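## Task

Scene 1: lift the roll of masking tape out of the closet and set it down on the desk. The robot must not tip over or finish leaning, or the scene fails. The tape only counts as placed if it rests on the desk by itself, with nothing from the robot propping or holding it at the end.

## Robot and tools

Robot: TidyBot++, a wheeled base 0.54 m long, 0.50 m wide and 0.38 m tall on four powered casters. It carries one seven-joint arm with a two-finger gripper. The shoulder sits 0.12 m ahead of the base centre and 0.68 m above the floor. Two cameras: base_camera, fixed on the base and looking forward and down, and wrist_camera, which looks along the hand. The arm begins folded with the hand pointing down, poking up to 0.08 m past the base front, with the elbow as high as 1.15 m.

Frames: the base frame has its origin on the floor below the base centre, x ahead, y to the left, z up. hand_pose is reported in it and marks the point between the finger pads; its z axis runs out along the fingers and its y axis is the closing direction. The odometry frame is the base frame as it was when the scene began. Heading is positive to the left, between -3.142 and 3.142. base_tilt is in degrees, with forward and right positive.

execute_actions(actions, cameras): actions is a list holding one action or none (an empty list only reports state and images). An action may carry base, joints, and optional speeds; its motions begin together. base takes exactly one relative move from where the base last measured itself: translate_m (metres, forward +, -2 to 2), strafe_m (metres, left +, -2 to 2) or rotate_rad (radians, counter-clockwise from above +, -6.3 to 6.3). joints is a dictionary of absolute targets by name, for the single arm: joint_1_rad (any angle; positive turns the arm clockwise from above, opposite to rotate_rad), joint_2_rad shoulder -2.249 to 2.249, joint_3_rad any angle, joint_4_rad elbow -2.579 to 2.579, joint_5_rad any angle, joint_6_rad wrist -2.099 to 2.099, joint_7_rad any angle (hand down: positive is counter-clockwise from above; at 1.57 the fingers open toward left and right), all in radians, plus gripper_pos 0 (open, about 85 mm gap) to 1 (closed). Gap is roughly 85 x (1 - gripper_pos) mm. Unbounded joints go the short way, so turn them in steps below half a revolution. speeds caps top speed for that action only: translate_m and strafe_m 0.05 to 0.5 m/s, rotate_rad 0.1 to 1.57 rad/s (defaults are the maxima). A base move needing over 8.667 s, or any action over 15 s, is refused; unknown keys or out-of-range values reject the whole call. Joints or base left out may keep pushing to earlier targets. cameras is a list from base_camera, wrist_camera, all; omitted or all gives both, [] gives none.

Planar arm model (joint_1_rad 0, joint_3_rad 3.14, joint_5_rad 0): segment tilts from vertical, forward positive, are upper arm = joint_2_rad, forearm = joint_2_rad - joint_4_rad, hand = that minus joint_6_rad. Lengths 0.42, 0.31, 0.31 m. Reach ahead of the shoulder is the sum of length x sin(tilt), height above it the sum of length x cos(tilt). A downward hand reaches at most about 0.94 m high, and only near the base.

wait(seconds): 0 to 10 s, commands nothing, returns state and images. zoom_image(camera, region): enlarges part of that camera's most recent full image; region is [x0, y0, x1, y1] pixels from the top-left, at most 504 x 504. read_manual(section) returns licence texts only. finished_scene(scene) ends scene 1 or 2 for good and reports success; the next task arrives in that result. Replying without any tool call ends everything.

Result lines: base_status and joint_status describe how each motion ended. done means reached (for the base, wheels turned as told, even if slipping). off_target means resting away from target, possibly still pushing. contact_stop or time_out means the old target is dropped. joint command not followed, with a cause line, means a self-collision check withheld the arm targets (not_followed per joint); those may be retried each action until cleared. on_its_own lists uncommanded changes. motor_effort gives percent of maximum, with the bracketed value as the peak; readings carry offsets and noise. Also reported: joint_positions, gripper_pos, base_odometry, base_tilt, hand_pose, motor temperatures, and warnings such as ARM HIT, MOTOR HOT, OVER-TEMPERATURE FAULT, torque faults. If a call reports a stop, later calls in that same reply are skipped. A gripper closing to 1 that says off_target is holding something; done means it is empty.

Cautions: odometry counts wheel turns, so slips and drift of a few cm and degrees accumulate; a blocked base may say done while short. Friction leaves joints slightly off; correct by sending last command plus (wanted minus read). Held loads make the arm sag; never command a joint to its read angle while holding. Do not drive while the arm is snagged high up (tip risk); pushing or pulling a raised hand can lift wheels; back away to level the robot. Torque faults freeze the arm 10 s. Motors heat while holding, even during thinking; over 75 C the arm sinks. Avoid drops, slams, hard shoves and knocking items over; release the object so it sits freely before finishing.

Each tool is called after "Emit:" by a JSON object that holds its "fn" and its "kwargs".

## Session

Emit:
{"fn": "execute_actions", "kwargs": {"actions": []}}

Scene clock: 0.00 s.
Motor temperatures (°C, as the motors report them): [41 37 35 36 44 39 46]
base_odometry: x=+0.000 y=+0.000 heading=+0.000 (m, m, rad; odometry frame)
base_tilt: forward=+0.8 right=+0.0 (deg)
base_status: not commanded
joint_positions: joint_1_rad=-0.008 joint_2_rad=-0.382 joint_3_rad=+3.148 joint_4_rad=-2.552 joint_5_rad=-0.049 joint_6_rad=-0.848 joint_7_rad=+1.588 gripper_pos=+0.000
joint_status: not commanded
motor_effort: joint_1_rad=+0 joint_2_rad=-1 joint_3_rad=+1 joint_4_rad=+16 joint_5_rad=-1 joint_6_rad=+3 joint_7_rad=+1 (%)
hand_pose: x=+0.2600 y=+0.0133 z=+0.5862 quat_wxyz=(-0.020, +0.998, -0.005, +0.061) (m; base frame)
pictures: base_camera, wrist_camera
Images, in order (width x height): base_camera 644x364, wrist_camera 644x476.

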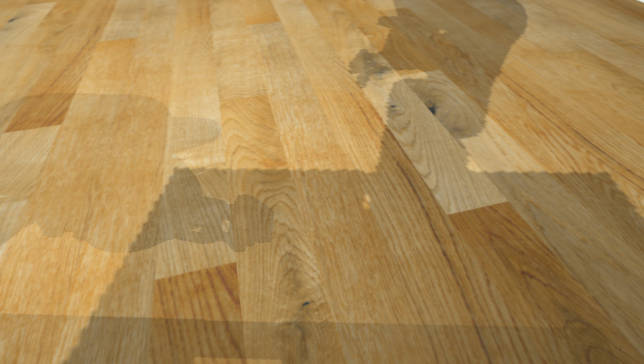

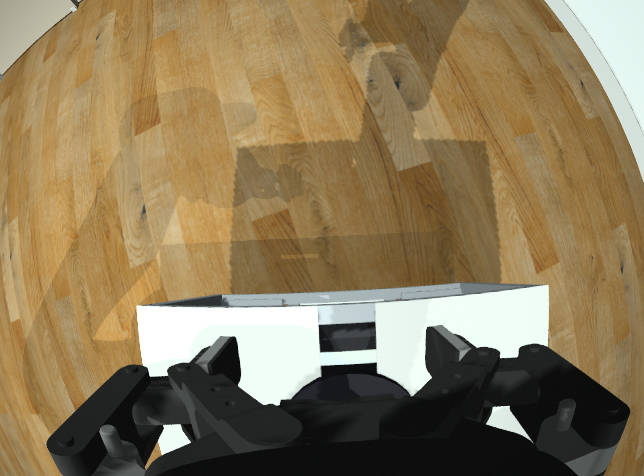

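Emit:
{"fn": "execute_actions", "kwargs": {"actions": [{"joints":{"joint_6_rad":0.35}}], "cameras": ["wrist_camera"]}}

Emit:
{"fn": "execute_actions", "kwargs": {"actions": [{"joints":{"joint_1_rad":-1.5}}], "cameras": ["wrist_camera"]}}

Scene clock: 3.63 s.
Motor temperatures (°C, as the motors report them): [41 37 35 36 44 39 46]
base_odometry: x=+0.000 y=+0.000 heading=+0.000 (m, m, rad; odometry frame)
base_tilt: forward=+0.8 right=+0.1 (deg)
base_status: not commanded
joint_positions: joint_1_rad=-0.008 joint_2_rad=-0.382 joint_3_rad=+3.148 joint_4_rad=-2.552 joint_5_rad=-0.049 joint_6_rad=+0.333 joint_7_rad=+1.588 gripper_pos=+0.000
joint_status: all done
motor_effort: joint_1_rad=+0(0) joint_2_rad=-4(4) joint_3_rad=+0(0) joint_4_rad=+17(18) joint_5_rad=+1(1) joint_6_rad=+8(9) joint_7_rad=+1(1) (%)
hand_pose: x=+0.5221 y=-0.0029 z=+0.8127 quat_wxyz=(-0.004, +0.795, -0.016, +0.607) (m; base frame)
pictures: wrist_camera
camera_calibration (this result's frames):
wrist_camera: T_world_to_cam=[[-0.0687473, -0.995756, -0.0611928, 0.0808953], [-0.27912, 0.0780863, -0.957076, 0.978629], [0.957792, -0.0487163, -0.283303, -0.132272], [0, 0, 0, 1]] pos_world=[0.405405, -0.00230945, 0.9041]
Images, in order (width x height): wrist_camera 644x476.

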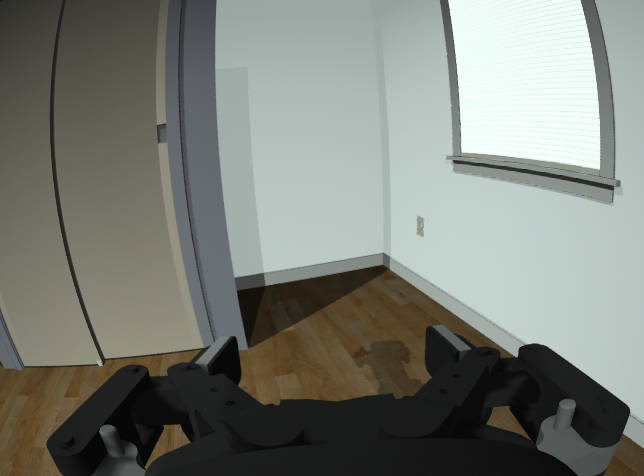

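Scene clock: 6.37 s.
Motor temperatures (°C, as the motors report them): [41 37 35 36 44 39 46]
base_odometry: x=+0.000 y=+0.000 heading=+0.000 (m, m, rad; odometry frame)
base_tilt: forward=+0.8 right=-0.1 (deg)
base_status: not commanded
joint_positions: joint_1_rad=-1.485 joint_2_rad=-0.382 joint_3_rad=+3.148 joint_4_rad=-2.552 joint_5_rad=-0.049 joint_6_rad=+0.333 joint_7_rad=+1.588 gripper_pos=+0.000
joint_status: all done
motor_effort: joint_1_rad=+0(1) joint_2_rad=-5(4) joint_3_rad=+0(1) joint_4_rad=+17(17) joint_5_rad=+0(1) joint_6_rad=+9(8) joint_7_rad=+1(1) (%)
hand_pose: x=+0.1598 y=+0.4010 z=+0.8127 quat_wxyz=(-0.411, +0.599, +0.523, +0.446) (m; base frame)
pictures: wrist_camera
camera_calibration (this result's frames):
wrist_camera: T_world_to_cam=[[0.984898, -0.161961, -0.0611926, -0.0444887], [-0.103955, -0.270552, -0.957076, 0.957785], [0.138453, 0.948984, -0.283303, -0.0347707], [0, 0, 0, 1]] pos_world=[0.148197, 0.284922, 0.9041]
Images, in order (width x height): wrist_camera 644x476.

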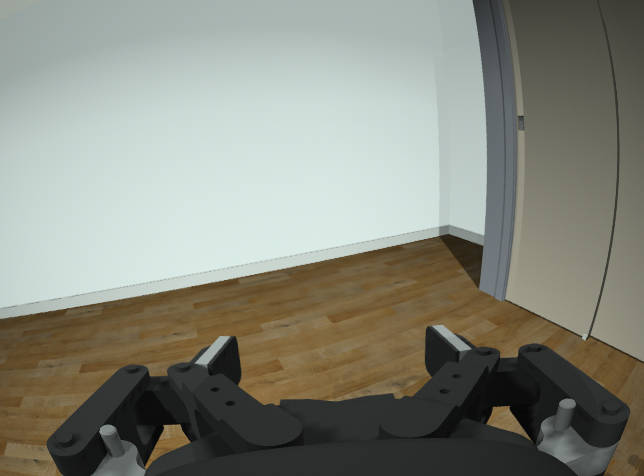

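Emit:
{"fn": "execute_actions", "kwargs": {"actions": [{"joints":{"joint_1_rad":-3.1}}], "cameras": ["wrist_camera"]}}

Scene clock: 10.33 s.
Motor temperatures (°C, as the motors report them): [41 37 35 36 44 39 46]
base_odometry: x=+0.000 y=+0.000 heading=+0.000 (m, m, rad; odometry frame)
base_tilt: forward=+0.8 right=+0.0 (deg)
base_status: not commanded
joint_positions: joint_1_rad=-3.085 joint_2_rad=-0.382 joint_3_rad=+3.148 joint_4_rad=-2.552 joint_5_rad=-0.049 joint_6_rad=+0.333 joint_7_rad=+1.588 gripper_pos=+0.000
joint_status: all done
motor_effort: joint_1_rad=+0(1) joint_2_rad=-4(5) joint_3_rad=+0(1) joint_4_rad=+17(17) joint_5_rad=+0(0) joint_6_rad=+9(9) joint_7_rad=+1(1) (%)
hand_pose: x=-0.2830 y=+0.0290 z=+0.8127 quat_wxyz=(-0.606, +0.042, +0.794, +0.015) (m; base frame)
pictures: wrist_camera
camera_calibration (this result's frames):
wrist_camera: T_world_to_cam=[[0.133073, 0.989215, -0.0611927, 0.0568785], [0.273478, -0.0959939, -0.957076, 0.91287], [-0.952629, 0.110626, -0.283303, 0.0950679], [0, 0, 0, 1]] pos_world=[-0.166655, 0.0208478, 0.9041]
Images, in order (width x height): wrist_camera 644x476.

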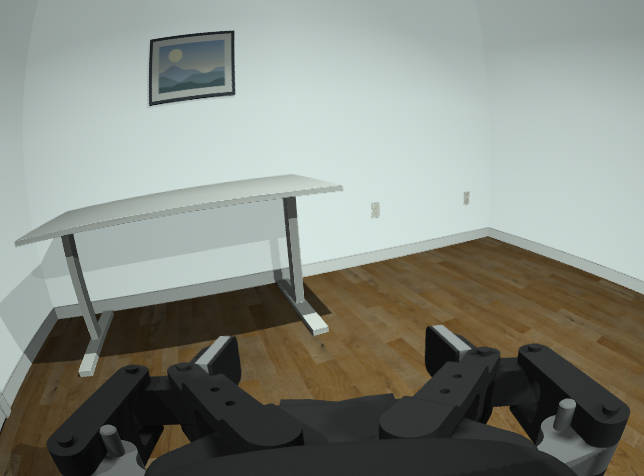

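Emit:
{"fn": "execute_actions", "kwargs": {"actions": [{"base":{"rotate_rad":0.26},"joints":{"joint_1_rad":-1.5}}], "cameras": []}}

Emit:
{"fn": "execute_actions", "kwargs": {"actions": [{"base":{"strafe_m":0.4},"joints":{"joint_1_rad":0.0,"joint_5_rad":0,"joint_7_rad":1.57,"joint_3_rad":3.14,"joint_6_rad":0.45}}], "cameras": []}}

Emit:
{"fn": "execute_actions", "kwargs": {"actions": [{"base":{"translate_m":0.7}}]}}

Scene clock: 21.17 s.
Motor temperatures (°C, as the motors report them): [41 37 35 36 44 39 46]
base_odometry: x=+0.000 y=+0.000 heading=+0.259 (m, m, rad; odometry frame)
base_tilt: forward=+0.8 right=+0.0 (deg)
base_status: done
joint_positions: joint_1_rad=-1.515 joint_2_rad=-0.382 joint_3_rad=+3.148 joint_4_rad=-2.552 joint_5_rad=-0.049 joint_6_rad=+0.333 joint_7_rad=+1.588 gripper_pos=+0.000
joint_status: all done
motor_effort: joint_1_rad=+0(1) joint_2_rad=-5(5) joint_3_rad=+0(0) joint_4_rad=+17(18) joint_5_rad=+0(0) joint_6_rad=+8(9) joint_7_rad=+1(0) (%)
hand_pose: x=+0.1476 y=+0.4021 z=+0.8127 quat_wxyz=(-0.418, +0.591, +0.532, +0.440) (m; base frame)
pictures: none
No camera images: the call's "cameras" was empty. Leave "cameras" out to get every camera's image.

Scene clock: 23.90 s.
Motor temperatures (°C, as the motors report them): [41 37 35 36 44 39 46]
base_odometry: x=-0.103 y=+0.386 heading=+0.260 (m, m, rad; odometry frame)
base_tilt: forward=+0.8 right=+0.0 (deg)
base_status: done
joint_positions: joint_1_rad=-0.015 joint_2_rad=-0.382 joint_3_rad=+3.148 joint_4_rad=-2.552 joint_5_rad=-0.047 joint_6_rad=+0.407 joint_7_rad=+1.588 gripper_pos=+0.000
joint_status: all done
motor_effort: joint_1_rad=-1(0) joint_2_rad=-5(8) joint_3_rad=+0(1) joint_4_rad=+17(18) joint_5_rad=+0(0) joint_6_rad=+8(9) joint_7_rad=+0(1) (%)
hand_pose: x=+0.5274 y=-0.0010 z=+0.8352 quat_wxyz=(-0.005, +0.772, -0.013, +0.636) (m; base frame)
pictures: none
No camera images: the call's "cameras" was empty. Leave "cameras" out to get every camera's image.

Scene clock: 26.67 s.
Motor temperatures (°C, as the motors report them): [41 37 35 36 44 39 46]
base_odometry: x=+0.573 y=+0.567 heading=+0.261 (m, m, rad; odometry frame)
base_tilt: forward=+0.9 right=+0.0 (deg)
base_status: done
joint_positions: joint_1_rad=-0.015 joint_2_rad=-0.382 joint_3_rad=+3.148 joint_4_rad=-2.552 joint_5_rad=-0.046 joint_6_rad=+0.410 joint_7_rad=+1.588 gripper_pos=+0.000
joint_status: not commanded
motor_effort: joint_1_rad=+0(1) joint_2_rad=-4(7) joint_3_rad=+0(1) joint_4_rad=+17(18) joint_5_rad=-1(0) joint_6_rad=+9(9) joint_7_rad=+1(1) (%)
hand_pose: x=+0.5275 y=-0.0010 z=+0.8359 quat_wxyz=(-0.005, +0.771, -0.013, +0.637) (m; base frame)
pictures: base_camera, wrist_camera
camera_calibration (this result's frames):
wrist_camera: T_world_to_cam=[[-0.0590623, -0.996291, -0.0625821, 0.0806921], [-0.205467, 0.0734819, -0.975902, 0.979084], [0.97688, -0.0447805, -0.209045, -0.202931], [0, 0, 0, 1]] pos_world=[0.404174, -0.000639531, 0.918118]
Images, in order (width x height): base_camera 644x364, wrist_camera 644x476.

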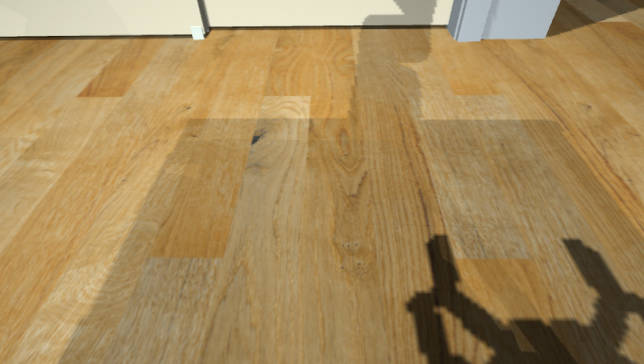

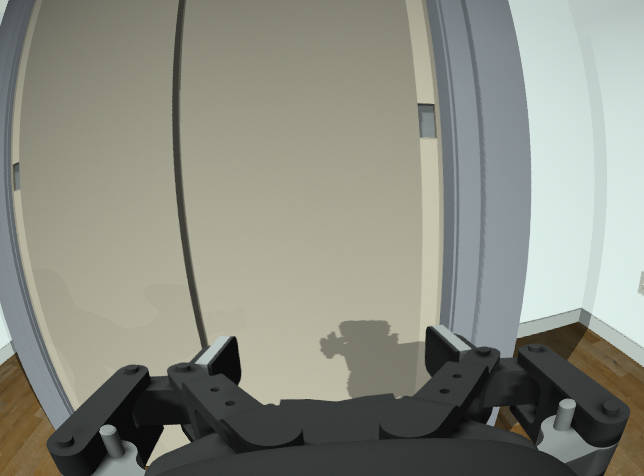

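Emit:
{"fn": "zoom_image", "kwargs": {"camera": "wrist_camera", "region": [380,70,500,170]}}

Emit:
{"fn": "zoom_image", "kwargs": {"camera": "base_camera", "region": [140,0,600,60]}}

Region (380, 70, 500, 170) of wrist_camera's 644x476 image, scaled by 4.200.

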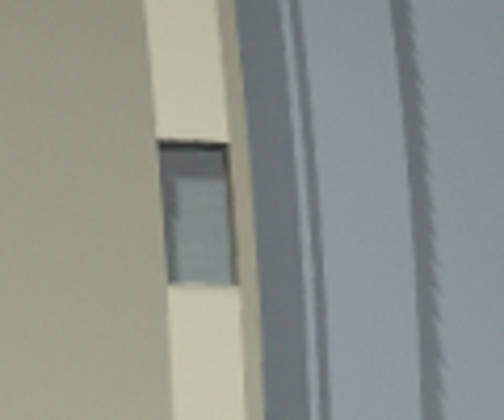

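Region (140, 0, 600, 60) of base_camera's 644x364 image, scaled by 1.096; it fills the top 66 rows of this view, and the rest is white.

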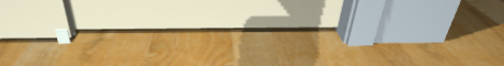

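Emit:
{"fn": "execute_actions", "kwargs": {"actions": [{"base":{"strafe_m":0.85},"joints":{"joint_1_rad":0.015,"joint_2_rad":-0.1,"joint_4_rad":-1.92,"joint_5_rad":0.045,"joint_7_rad":-0.02,"joint_6_rad":0.25,"gripper_pos":1}}], "cameras": []}}

Emit:
{"fn": "execute_actions", "kwargs": {"actions": [{"base":{"translate_m":0.25}}]}}

Scene clock: 41.30 s.
Motor temperatures (°C, as the motors report them): [41 37 35 36 44 39 46]
base_odometry: x=+0.355 y=+1.389 heading=+0.260 (m, m, rad; odometry frame)
base_tilt: forward=+0.9 right=+0.0 (deg)
base_status: done
joint_positions: joint_1_rad=-0.001 joint_2_rad=-0.124 joint_3_rad=+3.143 joint_4_rad=-1.942 joint_5_rad=-0.001 joint_6_rad=+0.293 joint_7_rad=+0.016 gripper_pos=+0.999
joint_status: all done
motor_effort: joint_1_rad=+0(1) joint_2_rad=-16(17) joint_3_rad=-1(2) joint_4_rad=+20(20) joint_5_rad=+0(0) joint_6_rad=+9(9) joint_7_rad=+1(1) (%)
hand_pose: x=+0.6827 y=+0.0009 z=+1.0364 quat_wxyz=(-0.507, +0.492, -0.485, +0.515) (m; base frame)
pictures: none
No camera images: the call's "cameras" was empty. Leave "cameras" out to get every camera's image.

Scene clock: 43.07 s.
Motor temperatures (°C, as the motors report them): [41 37 35 36 44 39 46]
base_odometry: x=+0.596 y=+1.453 heading=+0.261 (m, m, rad; odometry frame)
base_tilt: forward=+0.8 right=+0.0 (deg)
base_status: done
joint_positions: joint_1_rad=-0.001 joint_2_rad=-0.109 joint_3_rad=+3.143 joint_4_rad=-1.940 joint_5_rad=-0.001 joint_6_rad=+0.290 joint_7_rad=+0.016 gripper_pos=+0.999
joint_status: not commanded
motor_effort: joint_1_rad=+0(1) joint_2_rad=-17(20) joint_3_rad=+0(0) joint_4_rad=+20(21) joint_5_rad=+0(0) joint_6_rad=+9(9) joint_7_rad=+0(1) (%)
hand_pose: x=+0.6880 y=+0.0007 z=+1.0283 quat_wxyz=(-0.503, +0.496, -0.489, +0.511) (m; base frame)
pictures: base_camera, wrist_camera
camera_calibration (this result's frames):
wrist_camera: T_world_to_cam=[[-0.00788793, 0.0312902, -0.999479, 1.03135], [-0.0172318, 0.999358, 0.0314224, 0.0337601], [0.99982, 0.0174707, -0.00734367, -0.542697], [0, 0, 0, 1]] pos_world=[0.551317, -0.0565283, 1.02577]
Images, in order (width x height): base_camera 644x364, wrist_camera 644x476.

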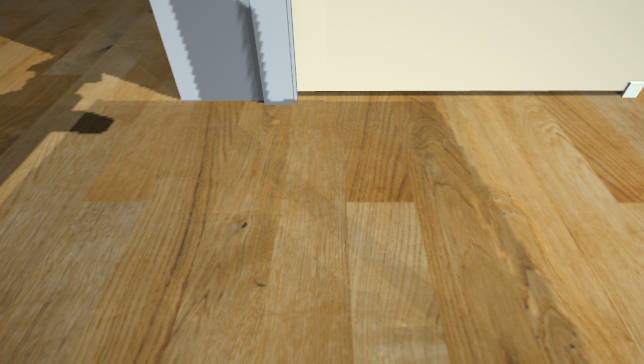

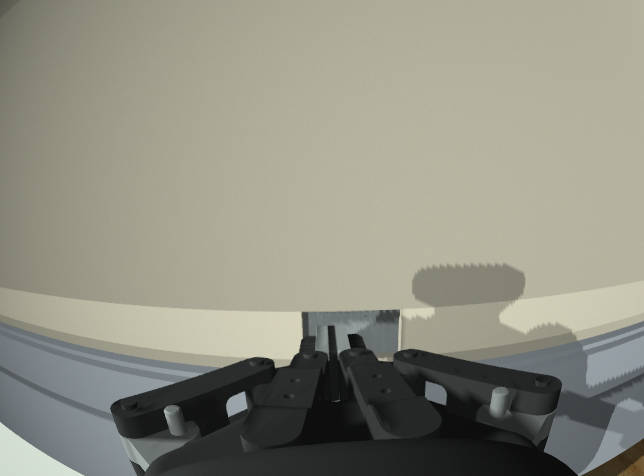

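Emit:
{"fn": "execute_actions", "kwargs": {"actions": [{"base":{"strafe_m":0.028},"joints":{"joint_6_rad":0.19}}], "cameras": []}}

Emit:
{"fn": "execute_actions", "kwargs": {"actions": [{"base":{"translate_m":0.09},"speeds":{"translate_m":0.15}}]}}

Scene clock: 48.40 s.
Motor temperatures (°C, as the motors report them): [41 37 35 36 44 39 46]
base_odometry: x=+0.589 y=+1.481 heading=+0.261 (m, m, rad; odometry frame)
base_tilt: forward=+0.8 right=+0.0 (deg)
base_status: done
joint_positions: joint_1_rad=+0.003 joint_2_rad=-0.109 joint_3_rad=+3.139 joint_4_rad=-1.939 joint_5_rad=-0.001 joint_6_rad=+0.224 joint_7_rad=+0.016 gripper_pos=+0.999
joint_status: all done
motor_effort: joint_1_rad=+0(2) joint_2_rad=-17(19) joint_3_rad=+0(3) joint_4_rad=+20(21) joint_5_rad=+0(0) joint_6_rad=+9(9) joint_7_rad=+1(1) (%)
hand_pose: x=+0.6880 y=+0.0010 z=+1.0088 quat_wxyz=(-0.487, +0.512, -0.505, +0.495) (m; base frame)
pictures: none
No camera images: the call's "cameras" was empty. Leave "cameras" out to get every camera's image.

Scene clock: 49.67 s.
Motor temperatures (°C, as the motors report them): [41 37 35 36 44 39 46]
base_odometry: x=+0.676 y=+1.504 heading=+0.261 (m, m, rad; odometry frame)
base_tilt: forward=+0.8 right=+0.0 (deg)
base_status: done
joint_positions: joint_1_rad=+0.003 joint_2_rad=-0.108 joint_3_rad=+3.139 joint_4_rad=-1.939 joint_5_rad=-0.001 joint_6_rad=+0.224 joint_7_rad=+0.016 gripper_pos=+0.999
joint_status: not commanded
motor_effort: joint_1_rad=+0(0) joint_2_rad=-17(21) joint_3_rad=-1(0) joint_4_rad=+19(22) joint_5_rad=+0(0) joint_6_rad=+9(10) joint_7_rad=+1(1) (%)
hand_pose: x=+0.6885 y=+0.0010 z=+1.0084 quat_wxyz=(-0.487, +0.513, -0.505, +0.495) (m; base frame)
pictures: base_camera, wrist_camera
camera_calibration (this result's frames):
wrist_camera: T_world_to_cam=[[-0.0725469, 0.0307888, -0.99689, 1.05333], [-0.0154595, 0.999369, 0.0319904, 0.0322932], [0.997245, 0.0177323, -0.0720251, -0.476302], [0, 0, 0, 1]] pos_world=[0.551905, -0.0562578, 1.01472]
Images, in order (width x height): base_camera 644x364, wrist_camera 644x476.

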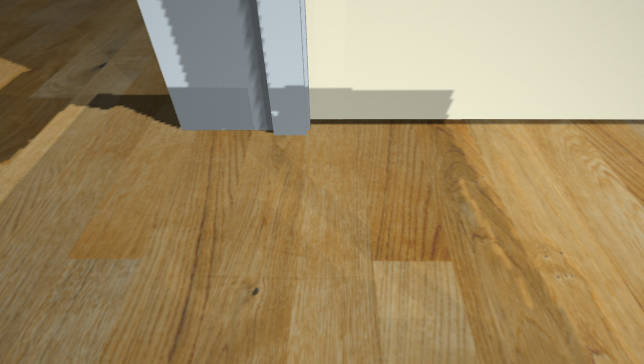

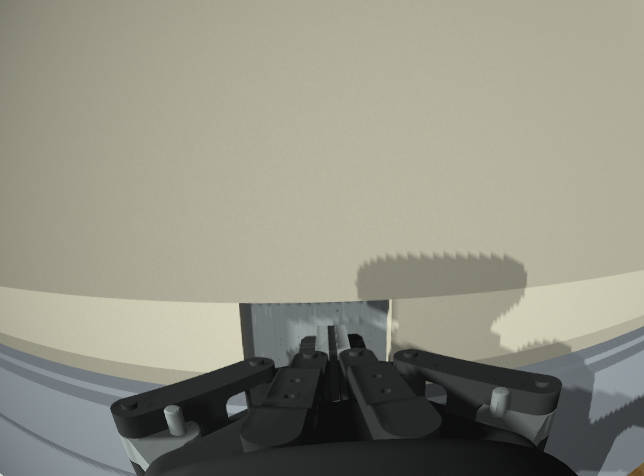

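Emit:
{"fn": "execute_actions", "kwargs": {"actions": [{"base":{"translate_m":0.02},"speeds":{"translate_m":0.05}}], "cameras": ["wrist_camera"]}}

Scene clock: 53.87 s.
Motor temperatures (°C, as the motors report them): [41 37 35 36 44 39 46]
base_odometry: x=+0.696 y=+1.509 heading=+0.261 (m, m, rad; odometry frame)
base_tilt: forward=+0.9 right=+0.0 (deg)
base_status: done
joint_positions: joint_1_rad=+0.003 joint_2_rad=-0.108 joint_3_rad=+3.139 joint_4_rad=-1.939 joint_5_rad=-0.001 joint_6_rad=+0.224 joint_7_rad=+0.016 gripper_pos=+0.999
joint_status: not commanded
motor_effort: joint_1_rad=+0(1) joint_2_rad=-18(21) joint_3_rad=+0(1) joint_4_rad=+20(20) joint_5_rad=+0(0) joint_6_rad=+9(9) joint_7_rad=+0(1) (%)
hand_pose: x=+0.6885 y=+0.0010 z=+1.0083 quat_wxyz=(-0.487, +0.513, -0.505, +0.495) (m; base frame)
pictures: wrist_camera
camera_calibration (this result's frames):
wrist_camera: T_world_to_cam=[[-0.0726236, 0.030789, -0.996884, 1.05334], [-0.0154565, 0.999369, 0.0319917, 0.0322921], [0.99724, 0.0177317, -0.0721019, -0.476253], [0, 0, 0, 1]] pos_world=[0.551935, -0.0562581, 1.01468]
Images, in order (width x height): wrist_camera 644x476.

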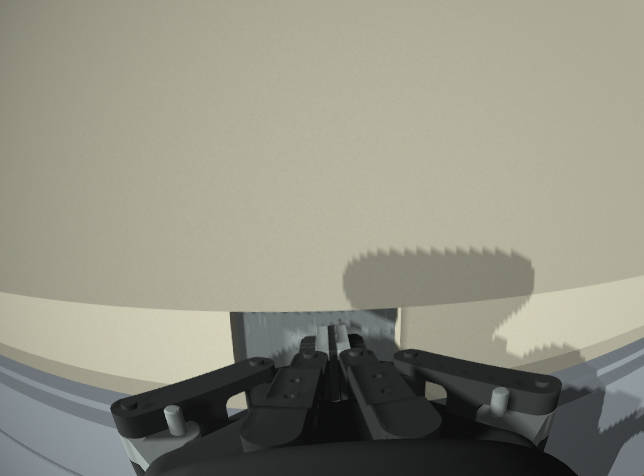

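Emit:
{"fn": "execute_actions", "kwargs": {"actions": [{"base":{"strafe_m":-0.04},"speeds":{"strafe_m":0.05}}]}}

Scene clock: 56.47 s.
Motor temperatures (°C, as the motors report them): [41 37 35 36 44 39 46]
base_odometry: x=+0.706 y=+1.471 heading=+0.262 (m, m, rad; odometry frame)
base_tilt: forward=+0.9 right=+0.0 (deg)
base_status: done
joint_positions: joint_1_rad=+0.005 joint_2_rad=-0.108 joint_3_rad=+3.133 joint_4_rad=-1.939 joint_5_rad=+0.003 joint_6_rad=+0.224 joint_7_rad=+0.016 gripper_pos=+0.999
joint_status: not commanded
motor_effort: joint_1_rad=+0(5) joint_2_rad=-17(18) joint_3_rad=+0(6) joint_4_rad=+20(20) joint_5_rad=+1(1) joint_6_rad=+9(9) joint_7_rad=+1(1) (%)
hand_pose: x=+0.6884 y=+0.0043 z=+1.0083 quat_wxyz=(-0.487, +0.515, -0.502, +0.495) (m; base frame)
pictures: base_camera, wrist_camera
camera_calibration (this result's frames):
wrist_camera: T_world_to_cam=[[-0.072787, 0.0258556, -0.997012, 1.05348], [-0.0213289, 0.999395, 0.0274745, 0.0376201], [0.997119, 0.023265, -0.0721914, -0.476074], [0, 0, 0, 1]] pos_world=[0.552185, -0.0537599, 1.01493]
Images, in order (width x height): base_camera 644x364, wrist_camera 644x476.

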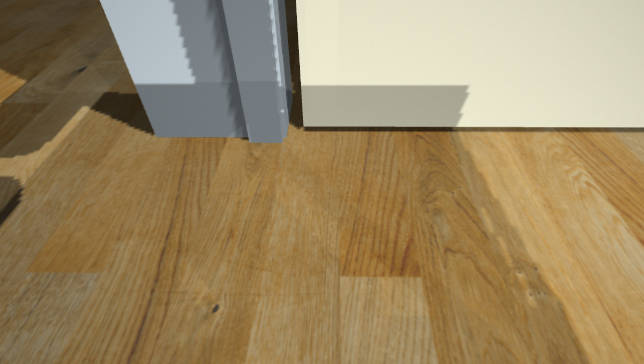

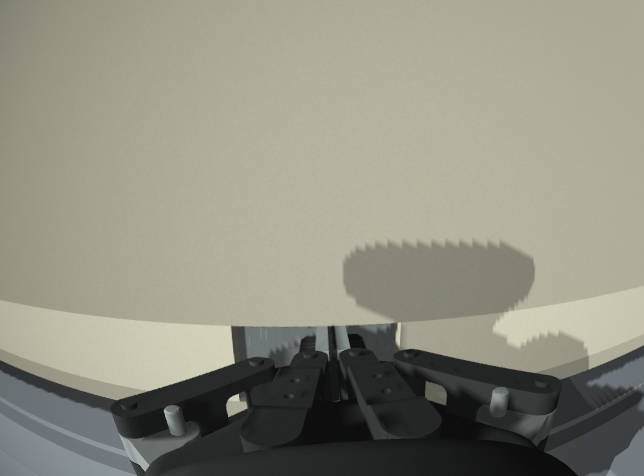

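Emit:
{"fn": "execute_actions", "kwargs": {"actions": [{"base":{"translate_m":0.008},"speeds":{"translate_m":0.05}}], "cameras": []}}

Emit:
{"fn": "execute_actions", "kwargs": {"actions": [{"base":{"strafe_m":-0.25},"speeds":{"strafe_m":0.12}}]}}

Scene clock: 58.70 s.
Motor temperatures (°C, as the motors report them): [41 37 35 36 44 39 46]
base_odometry: x=+0.714 y=+1.473 heading=+0.261 (m, m, rad; odometry frame)
base_tilt: forward=+0.8 right=-0.1 (deg)
base_status: done
joint_positions: joint_1_rad=+0.005 joint_2_rad=-0.114 joint_3_rad=+3.132 joint_4_rad=-1.937 joint_5_rad=+0.003 joint_6_rad=+0.219 joint_7_rad=+0.016 gripper_pos=+0.999
joint_status: not commanded
motor_effort: joint_1_rad=+1(2) joint_2_rad=-14(19) joint_3_rad=+1(2) joint_4_rad=+22(27) joint_5_rad=-1(0) joint_6_rad=+10(12) joint_7_rad=+1(1) (%)
hand_pose: x=+0.6864 y=+0.0046 z=+1.0110 quat_wxyz=(-0.488, +0.515, -0.502, +0.495) (m; base frame)
pictures: none
No camera images: the call's "cameras" was empty. Leave "cameras" out to get every camera's image.

Scene clock: 61.40 s.
Motor temperatures (°C, as the motors report them): [41 37 35 36 44 39 46]
base_odometry: x=+0.779 y=+1.231 heading=+0.262 (m, m, rad; odometry frame)
base_tilt: forward=+0.8 right=+0.0 (deg)
base_status: done
joint_positions: joint_1_rad=+0.003 joint_2_rad=-0.114 joint_3_rad=+3.134 joint_4_rad=-1.937 joint_5_rad=+0.007 joint_6_rad=+0.219 joint_7_rad=+0.016 gripper_pos=+0.999
joint_status: not commanded
motor_effort: joint_1_rad=+0(7) joint_2_rad=-17(17) joint_3_rad=+0(8) joint_4_rad=+20(21) joint_5_rad=+0(2) joint_6_rad=+9(10) joint_7_rad=+1(1) (%)
hand_pose: x=+0.6865 y=+0.0045 z=+1.0112 quat_wxyz=(-0.487, +0.516, -0.501, +0.496) (m; base frame)
pictures: base_camera, wrist_camera
camera_calibration (this result's frames):
wrist_camera: T_world_to_cam=[[-0.070496, 0.0227633, -0.997252, 1.05488], [-0.0222748, 0.999454, 0.0243881, 0.0410485], [0.997263, 0.0239329, -0.0699505, -0.476308], [0, 0, 0, 1]] pos_world=[0.550284, -0.0536393, 1.01767]
Images, in order (width x height): base_camera 644x364, wrist_camera 644x476.

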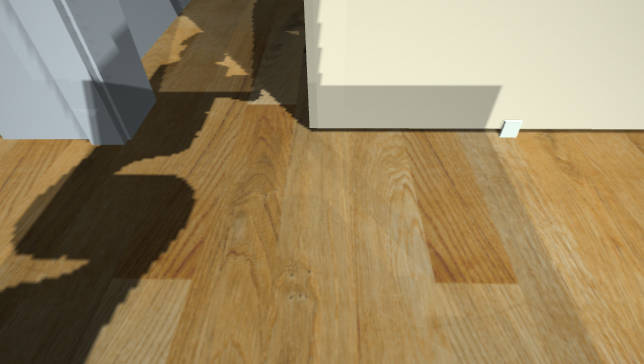

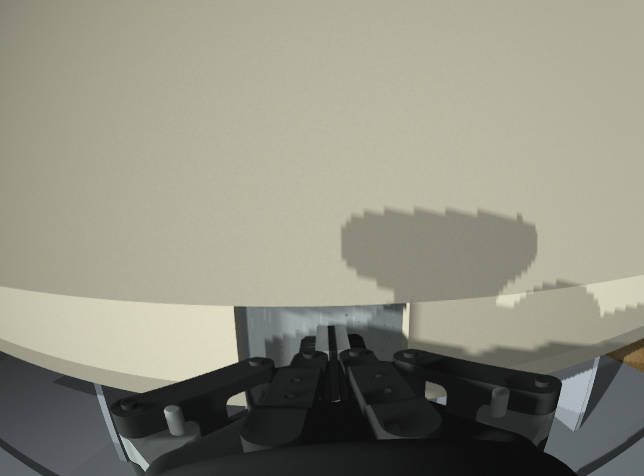

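Emit:
{"fn": "execute_actions", "kwargs": {"actions": [{"base":{"strafe_m":-0.26},"speeds":{"strafe_m":0.12}}]}}

Emit:
{"fn": "execute_actions", "kwargs": {"actions": [{"base":{"translate_m":-0.15}}], "cameras": []}}

Emit:
{"fn": "execute_actions", "kwargs": {"actions": [{"base":{"strafe_m":0.31},"joints":{"joint_7_rad":1.6,"joint_6_rad":-0.1,"gripper_pos":0}}]}}

Scene clock: 67.00 s.
Motor temperatures (°C, as the motors report them): [41 37 35 36 44 39 46]
base_odometry: x=+0.846 y=+0.980 heading=+0.262 (m, m, rad; odometry frame)
base_tilt: forward=+0.9 right=-0.1 (deg)
base_status: done
joint_positions: joint_1_rad=-0.006 joint_2_rad=-0.114 joint_3_rad=+3.121 joint_4_rad=-1.937 joint_5_rad=+0.009 joint_6_rad=+0.219 joint_7_rad=+0.016 gripper_pos=+0.999
joint_status: not commanded
motor_effort: joint_1_rad=+5(11) joint_2_rad=-17(18) joint_3_rad=+6(12) joint_4_rad=+20(21) joint_5_rad=-1(2) joint_6_rad=+8(9) joint_7_rad=+1(1) (%)
hand_pose: x=+0.6861 y=+0.0180 z=+1.0112 quat_wxyz=(-0.492, +0.522, -0.494, +0.491) (m; base frame)
pictures: base_camera, wrist_camera
camera_calibration (this result's frames):
wrist_camera: T_world_to_cam=[[-0.0709188, 0.0173812, -0.997331, 1.05498], [-0.0454166, 0.998755, 0.0206356, 0.0472577], [0.996448, 0.0467588, -0.0700411, -0.475979], [0, 0, 0, 1]] pos_world=[0.551252, -0.0432795, 1.01785]
Images, in order (width x height): base_camera 644x364, wrist_camera 644x476.

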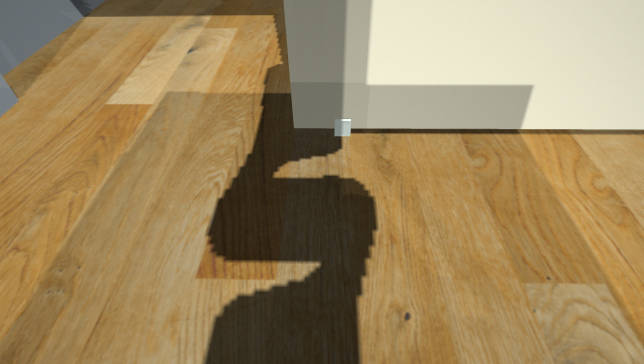

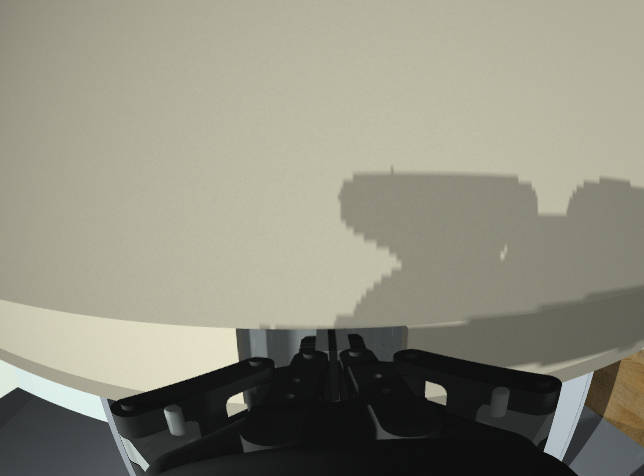

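Scene clock: 68.47 s.
Motor temperatures (°C, as the motors report them): [41 37 35 36 44 39 46]
base_odometry: x=+0.701 y=+0.941 heading=+0.262 (m, m, rad; odometry frame)
base_tilt: forward=+0.8 right=+0.0 (deg)
base_status: done
joint_positions: joint_1_rad=+0.001 joint_2_rad=-0.112 joint_3_rad=+3.132 joint_4_rad=-1.937 joint_5_rad=+0.009 joint_6_rad=+0.219 joint_7_rad=+0.016 gripper_pos=+0.999
joint_status: not commanded
motor_effort: joint_1_rad=+0(3) joint_2_rad=-17(20) joint_3_rad=-1(3) joint_4_rad=+20(20) joint_5_rad=+0(0) joint_6_rad=+9(9) joint_7_rad=+1(1) (%)
hand_pose: x=+0.6873 y=+0.0071 z=+1.0099 quat_wxyz=(-0.487, +0.518, -0.500, +0.495) (m; base frame)
pictures: none
No camera images: the call's "cameras" was empty. Leave "cameras" out to get every camera's image.

Scene clock: 70.40 s.
Motor temperatures (°C, as the motors report them): [41 37 35 36 44 39 46]
base_odometry: x=+0.621 y=+1.241 heading=+0.263 (m, m, rad; odometry frame)
base_tilt: forward=+0.8 right=-0.1 (deg)
base_status: done
joint_positions: joint_1_rad=+0.004 joint_2_rad=-0.112 joint_3_rad=+3.134 joint_4_rad=-1.937 joint_5_rad=+0.009 joint_6_rad=-0.062 joint_7_rad=+1.580 gripper_pos=+0.000
joint_status: all done
motor_effort: joint_1_rad=+0(2) joint_2_rad=-17(19) joint_3_rad=+0(3) joint_4_rad=+19(20) joint_5_rad=-2(0) joint_6_rad=+9(9) joint_7_rad=+1(1) (%)
hand_pose: x=+0.6722 y=+0.0034 z=+0.9243 quat_wxyz=(+0.005, +0.809, +0.009, +0.587) (m; base frame)
pictures: base_camera, wrist_camera
camera_calibration (this result's frames):
wrist_camera: T_world_to_cam=[[-0.0411836, -0.999044, -0.014681, 0.0428299], [-0.326798, 0.027354, -0.944698, 1.1477], [0.944197, -0.0341084, -0.327612, -0.194052], [0, 0, 0, 1]] pos_world=[0.560052, 0.0047761, 1.02128]
Images, in order (width x height): base_camera 644x364, wrist_camera 644x476.

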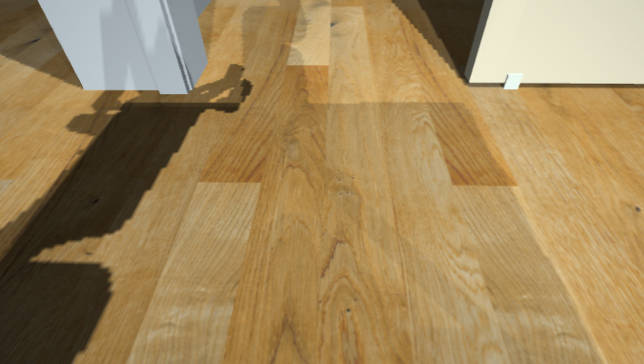

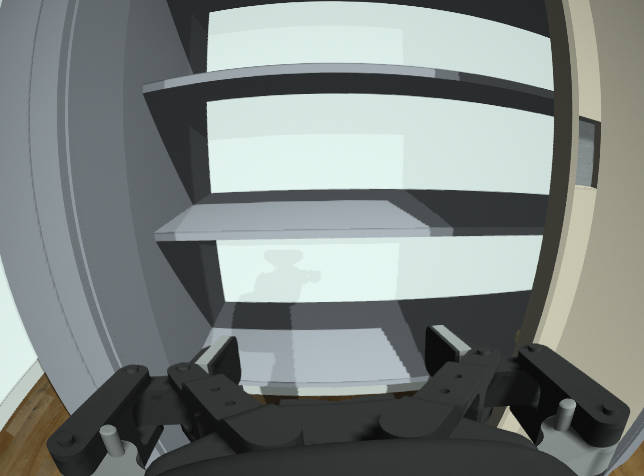

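Emit:
{"fn": "execute_actions", "kwargs": {"actions": [{"base":{"translate_m":0.3},"joints":{"joint_1_rad":0.2,"joint_6_rad":-0.45}}]}}

Scene clock: 73.77 s.
Motor temperatures (°C, as the motors report them): [41 37 35 36 44 39 46]
base_odometry: x=+0.911 y=+1.319 heading=+0.263 (m, m, rad; odometry frame)
base_tilt: forward=+0.8 right=+0.0 (deg)
base_status: done
joint_positions: joint_1_rad=+0.190 joint_2_rad=-0.107 joint_3_rad=+3.138 joint_4_rad=-1.936 joint_5_rad=+0.009 joint_6_rad=-0.415 joint_7_rad=+1.580 gripper_pos=+0.000
joint_status: all done
motor_effort: joint_1_rad=+0(1) joint_2_rad=-16(20) joint_3_rad=+0(1) joint_4_rad=+19(20) joint_5_rad=+0(0) joint_6_rad=+7(9) joint_7_rad=+1(1) (%)
hand_pose: x=+0.6127 y=-0.0929 z=+0.8257 quat_wxyz=(+0.046, +0.898, -0.077, +0.431) (m; base frame)
pictures: base_camera, wrist_camera
camera_calibration (this result's frames):
wrist_camera: T_world_to_cam=[[-0.234637, -0.972079, 0.0028614, 0.0492764], [-0.62018, 0.147429, -0.770481, 1.08479], [0.748547, -0.182558, -0.637456, 0.188468], [0, 0, 0, 1]] pos_world=[0.54325, -0.0776226, 0.955809]
Images, in order (width x height): base_camera 644x364, wrist_camera 644x476.

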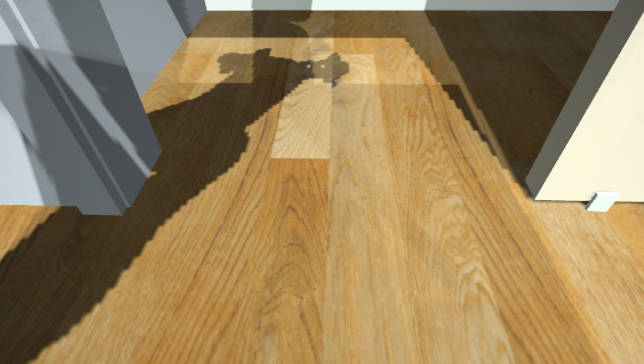

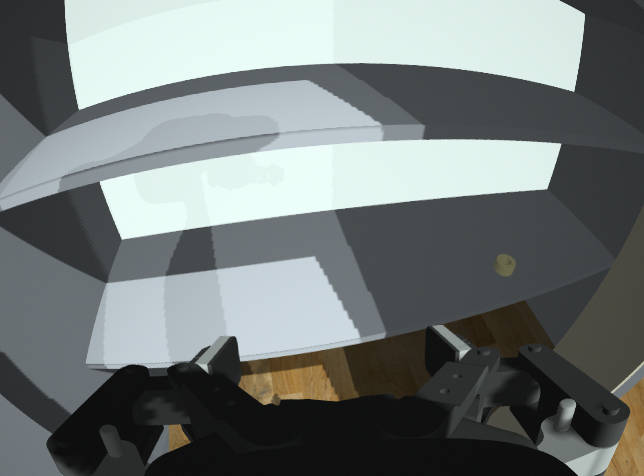

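Emit:
{"fn": "execute_actions", "kwargs": {"actions": [{"base":{"strafe_m":0.15},"joints":{"joint_1_rad":0.24,"joint_2_rad":0.35,"joint_4_rad":-1.95,"joint_5_rad":-0.3,"joint_6_rad":0.1,"joint_7_rad":1.8}}], "cameras": []}}

Emit:
{"fn": "execute_actions", "kwargs": {"actions": [{"joints":{"joint_2_rad":0.87,"joint_4_rad":-1.65,"joint_5_rad":-0.71,"joint_6_rad":0.54,"joint_7_rad":2.02}}]}}

Scene clock: 96.43 s.
Motor temperatures (°C, as the motors report them): [41 38 35 37 44 39 46]
base_odometry: x=+0.872 y=+1.464 heading=+0.263 (m, m, rad; odometry frame)
base_tilt: forward=+0.8 right=+0.0 (deg)
base_status: done
joint_positions: joint_1_rad=+0.225 joint_2_rad=+0.339 joint_3_rad=+3.136 joint_4_rad=-1.936 joint_5_rad=-0.255 joint_6_rad=+0.060 joint_7_rad=+1.759 gripper_pos=+0.000
joint_status: all done
motor_effort: joint_1_rad=-1(3) joint_2_rad=-30(31) joint_3_rad=-1(3) joint_4_rad=+16(19) joint_5_rad=+0(2) joint_6_rad=+7(7) joint_7_rad=+1(1) (%)
hand_pose: x=+0.7311 y=-0.1401 z=+0.6879 quat_wxyz=(+0.040, +0.885, -0.132, +0.444) (m; base frame)
pictures: none
No camera images: the call's "cameras" was empty. Leave "cameras" out to get every camera's image.

Scene clock: 98.20 s.
Motor temperatures (°C, as the motors report them): [41 38 35 37 44 39 46]
base_odometry: x=+0.872 y=+1.464 heading=+0.263 (m, m, rad; odometry frame)
base_tilt: forward=+0.9 right=+0.0 (deg)
base_status: not commanded
joint_positions: joint_1_rad=+0.225 joint_2_rad=+0.861 joint_3_rad=+3.136 joint_4_rad=-1.676 joint_5_rad=-0.666 joint_6_rad=+0.498 joint_7_rad=+1.979 gripper_pos=+0.000
joint_status: all done
motor_effort: joint_1_rad=-1(0) joint_2_rad=-43(46) joint_3_rad=+0(1) joint_4_rad=+13(15) joint_5_rad=+2(2) joint_6_rad=+7(7) joint_7_rad=+1(1) (%)
hand_pose: x=+0.8307 y=-0.2524 z=+0.5391 quat_wxyz=(+0.135, +0.832, -0.251, +0.476) (m; base frame)
pictures: base_camera, wrist_camera
camera_calibration (this result's frames):
wrist_camera: T_world_to_cam=[[-0.591655, -0.805405, -0.0355812, 0.30558], [-0.406661, 0.336262, -0.849443, 0.93549], [0.696111, -0.488108, -0.526479, -0.279969], [0, 0, 0, 1]] pos_world=[0.756116, -0.20511, 0.658121]
Images, in order (width x height): base_camera 644x364, wrist_camera 644x476.

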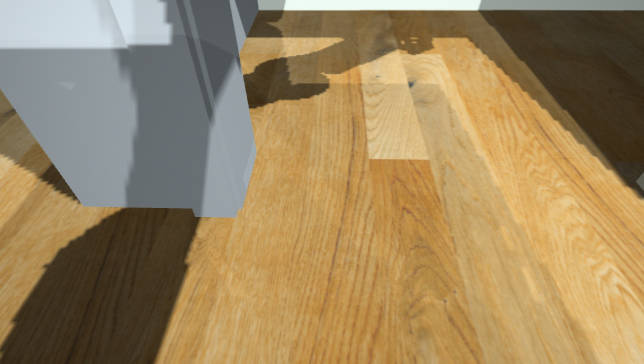

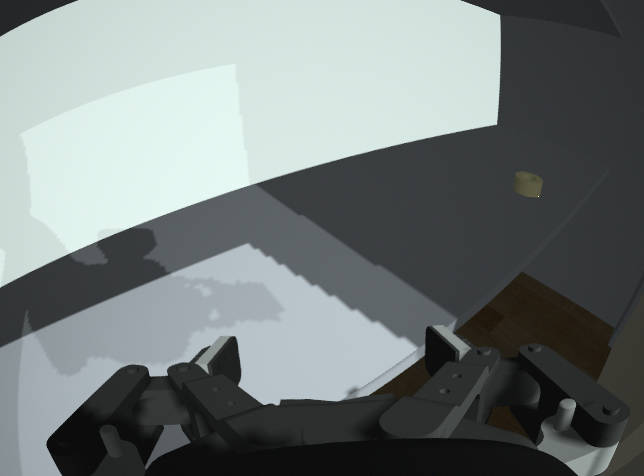

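Emit:
{"fn": "execute_actions", "kwargs": {"actions": [{"base":{"translate_m":0.22},"joints":{"joint_1_rad":0.36},"speeds":{"translate_m":0.3}}]}}

Emit:
{"fn": "execute_actions", "kwargs": {"actions": [{"joints":{"joint_1_rad":0.78,"joint_2_rad":1.13,"joint_4_rad":-1.11,"joint_5_rad":-1.195,"joint_6_rad":0.30,"joint_7_rad":2.56}}], "cameras": ["wrist_camera"]}}

Scene clock: 106.37 s.
Motor temperatures (°C, as the motors report them): [41 38 35 37 44 39 46]
base_odometry: x=+1.084 y=+1.521 heading=+0.264 (m, m, rad; odometry frame)
base_tilt: forward=+0.9 right=+0.0 (deg)
base_status: done
joint_positions: joint_1_rad=+0.359 joint_2_rad=+0.861 joint_3_rad=+3.142 joint_4_rad=-1.670 joint_5_rad=-0.666 joint_6_rad=+0.501 joint_7_rad=+1.979 gripper_pos=+0.000
joint_status: all done
motor_effort: joint_1_rad=+0(4) joint_2_rad=-43(46) joint_3_rad=+0(3) joint_4_rad=+13(15) joint_5_rad=+1(1) joint_6_rad=+7(8) joint_7_rad=+0(1) (%)
hand_pose: x=+0.7915 y=-0.3500 z=+0.5427 quat_wxyz=(+0.170, +0.810, -0.307, +0.469) (m; base frame)
pictures: base_camera, wrist_camera
camera_calibration (this result's frames):
wrist_camera: T_world_to_cam=[[-0.697468, -0.71581, -0.0339854, 0.318163], [-0.351046, 0.382626, -0.854613, 0.930438], [0.624744, -0.584135, -0.518151, -0.280052], [0, 0, 0, 1]] pos_world=[0.723496, -0.291854, 0.660868]
Images, in order (width x height): base_camera 644x364, wrist_camera 644x476.

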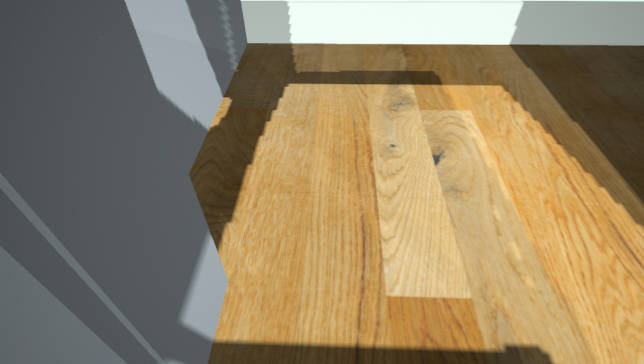

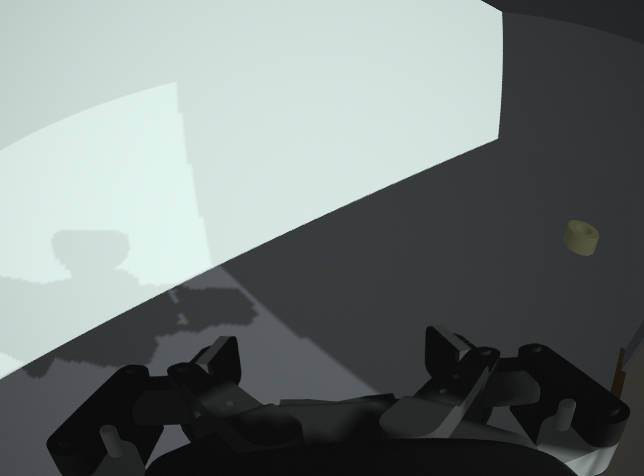

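Scene clock: 108.17 s.
Motor temperatures (°C, as the motors report them): [41 38 35 37 44 39 46]
base_odometry: x=+1.084 y=+1.521 heading=+0.264 (m, m, rad; odometry frame)
base_tilt: forward=+0.9 right=+0.0 (deg)
base_status: not commanded
joint_positions: joint_1_rad=+0.781 joint_2_rad=+1.111 joint_3_rad=+3.142 joint_4_rad=-1.136 joint_5_rad=-1.152 joint_6_rad=+0.342 joint_7_rad=+2.520 gripper_pos=+0.000
joint_status: all done
motor_effort: joint_1_rad=-1(4) joint_2_rad=-53(53) joint_3_rad=-1(2) joint_4_rad=+16(16) joint_5_rad=+1(3) joint_6_rad=+4(7) joint_7_rad=+1(0) (%)
hand_pose: x=+0.6759 y=-0.6849 z=+0.5216 quat_wxyz=(+0.274, +0.725, -0.464, +0.428) (m; base frame)
pictures: wrist_camera
camera_calibration (this result's frames):
wrist_camera: T_world_to_cam=[[-0.929669, -0.367664, -0.0232153, 0.386873], [-0.165049, 0.472021, -0.865999, 0.941468], [0.329355, -0.801261, -0.499506, -0.373148], [0, 0, 0, 1]] pos_world=[0.63795, -0.601142, 0.637903]
Images, in order (width x height): wrist_camera 644x476.

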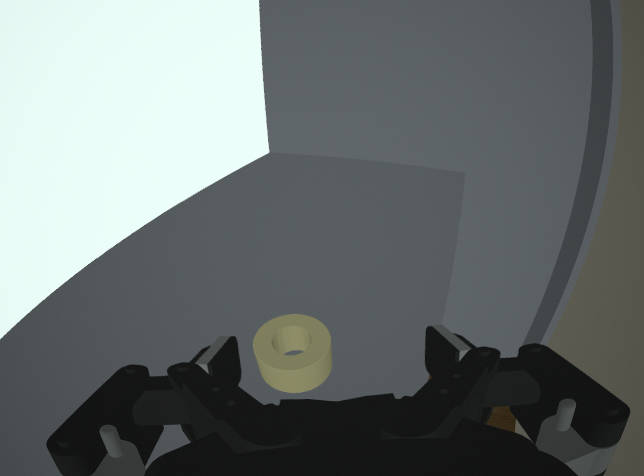

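Emit:
{"fn": "execute_actions", "kwargs": {"actions": [{"joints":{"joint_2_rad":1.27,"joint_4_rad":-0.78,"joint_5_rad":-1.70,"joint_6_rad":0.272,"joint_7_rad":3.095}}], "cameras": ["wrist_camera"]}}

Scene clock: 117.83 s.
Motor temperatures (°C, as the motors report them): [41 38 35 37 44 39 46]
base_odometry: x=+1.084 y=+1.521 heading=+0.264 (m, m, rad; odometry frame)
base_tilt: forward=+0.9 right=+0.1 (deg)
base_status: not commanded
joint_positions: joint_1_rad=+0.781 joint_2_rad=+1.247 joint_3_rad=+3.142 joint_4_rad=-0.805 joint_5_rad=-1.658 joint_6_rad=+0.314 joint_7_rad=+3.057 gripper_pos=+0.000
joint_status: all done
motor_effort: joint_1_rad=-1(0) joint_2_rad=-56(57) joint_3_rad=+0(0) joint_4_rad=+18(18) joint_5_rad=+3(2) joint_6_rad=+1(5) joint_7_rad=+1(1) (%)
hand_pose: x=+0.7170 y=-0.7265 z=+0.5256 quat_wxyz=(+0.277, +0.720, -0.462, +0.437) (m; base frame)
pictures: wrist_camera
camera_calibration (this result's frames):
wrist_camera: T_world_to_cam=[[-0.929278, -0.368263, -0.0287048, 0.412044], [-0.153934, 0.456734, -0.876184, 0.957629], [0.335777, -0.8098, -0.481121, -0.438523], [0, 0, 0, 1]] pos_world=[0.677561, -0.640757, 0.639905]
Images, in order (width x height): wrist_camera 644x476.

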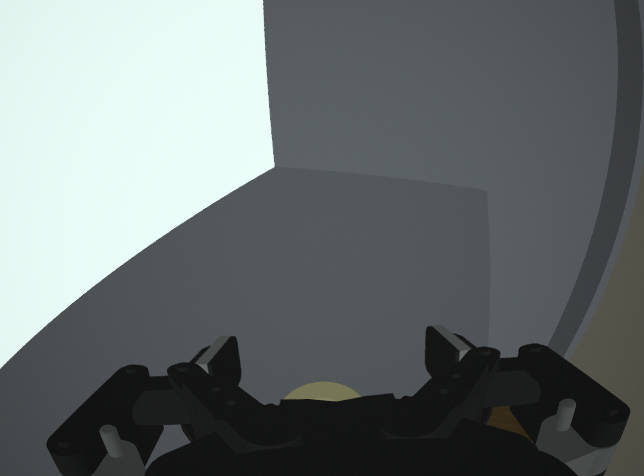

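Emit:
{"fn": "execute_actions", "kwargs": {"actions": [{"joints":{"joint_2_rad":1.31,"joint_1_rad":0.76}}], "cameras": ["wrist_camera"]}}

Scene clock: 120.07 s.
Motor temperatures (°C, as the motors report them): [41 38 35 37 44 39 46]
base_odometry: x=+1.084 y=+1.521 heading=+0.264 (m, m, rad; odometry frame)
base_tilt: forward=+0.9 right=+0.0 (deg)
base_status: not commanded
joint_positions: joint_1_rad=+0.774 joint_2_rad=+1.295 joint_3_rad=+3.142 joint_4_rad=-0.800 joint_5_rad=-1.658 joint_6_rad=+0.314 joint_7_rad=+3.057 gripper_pos=+0.000
joint_status: all done
motor_effort: joint_1_rad=+0(2) joint_2_rad=-56(58) joint_3_rad=+0(0) joint_4_rad=+18(18) joint_5_rad=+3(2) joint_6_rad=+0(1) joint_7_rad=+0(1) (%)
hand_pose: x=+0.7172 y=-0.7174 z=+0.4840 quat_wxyz=(+0.272, +0.732, -0.462, +0.420) (m; base frame)
pictures: wrist_camera
camera_calibration (this result's frames):
wrist_camera: T_world_to_cam=[[-0.927185, -0.374417, -0.0117913, 0.400299], [-0.18351, 0.481425, -0.857062, 0.946734], [0.326575, -0.792491, -0.515079, -0.415776], [0, 0, 0, 1]] pos_world=[0.680668, -0.635401, 0.601972]
Images, in order (width x height): wrist_camera 644x476.

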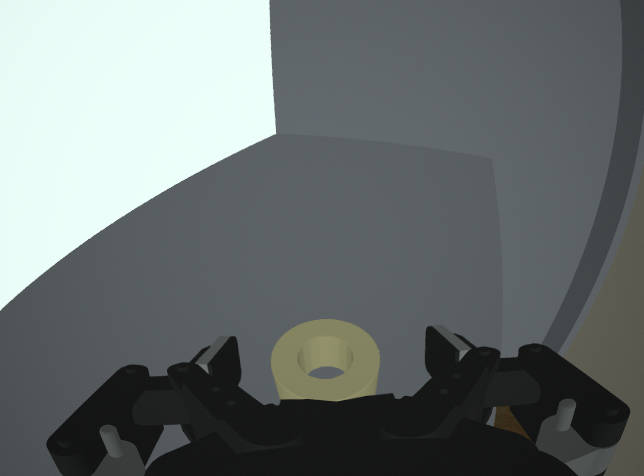

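Emit:
{"fn": "execute_actions", "kwargs": {"actions": [{"base":{"strafe_m":-0.014},"speeds":{"strafe_m":0.05},"joints":{"joint_2_rad":1.325,"joint_1_rad":0.755}}], "cameras": ["wrist_camera"]}}

Scene clock: 124.97 s.
Motor temperatures (°C, as the motors report them): [41 38 35 37 44 39 46]
base_odometry: x=+1.088 y=+1.508 heading=+0.264 (m, m, rad; odometry frame)
base_tilt: forward=+0.9 right=+0.0 (deg)
base_status: done
joint_positions: joint_1_rad=+0.767 joint_2_rad=+1.303 joint_3_rad=+3.142 joint_4_rad=-0.800 joint_5_rad=-1.658 joint_6_rad=+0.313 joint_7_rad=+3.057 gripper_pos=+0.000
joint_status: all done
motor_effort: joint_1_rad=+0(5) joint_2_rad=-56(57) joint_3_rad=+1(1) joint_4_rad=+17(18) joint_5_rad=+2(3) joint_6_rad=+0(1) joint_7_rad=+1(1) (%)
hand_pose: x=+0.7209 y=-0.7123 z=+0.4767 quat_wxyz=(+0.269, +0.736, -0.460, +0.418) (m; base frame)
pictures: wrist_camera
camera_calibration (this result's frames):
wrist_camera: T_world_to_cam=[[-0.92455, -0.380955, -0.00896727, 0.397664], [-0.191561, 0.48499, -0.853281, 0.945167], [0.329411, -0.787183, -0.521374, -0.411991], [0, 0, 0, 1]] pos_world=[0.684431, -0.631217, 0.595258]
Images, in order (width x height): wrist_camera 644x476.

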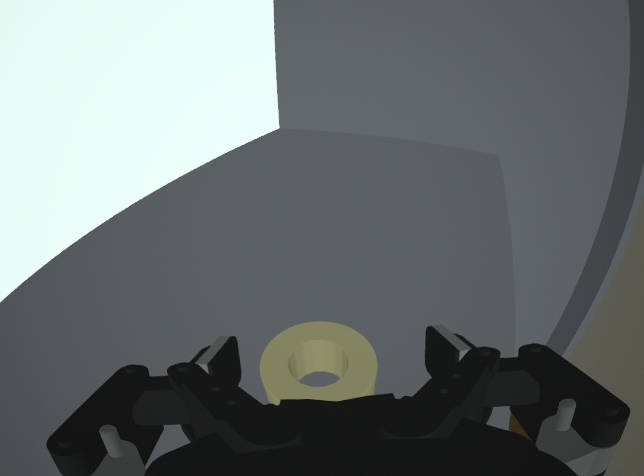

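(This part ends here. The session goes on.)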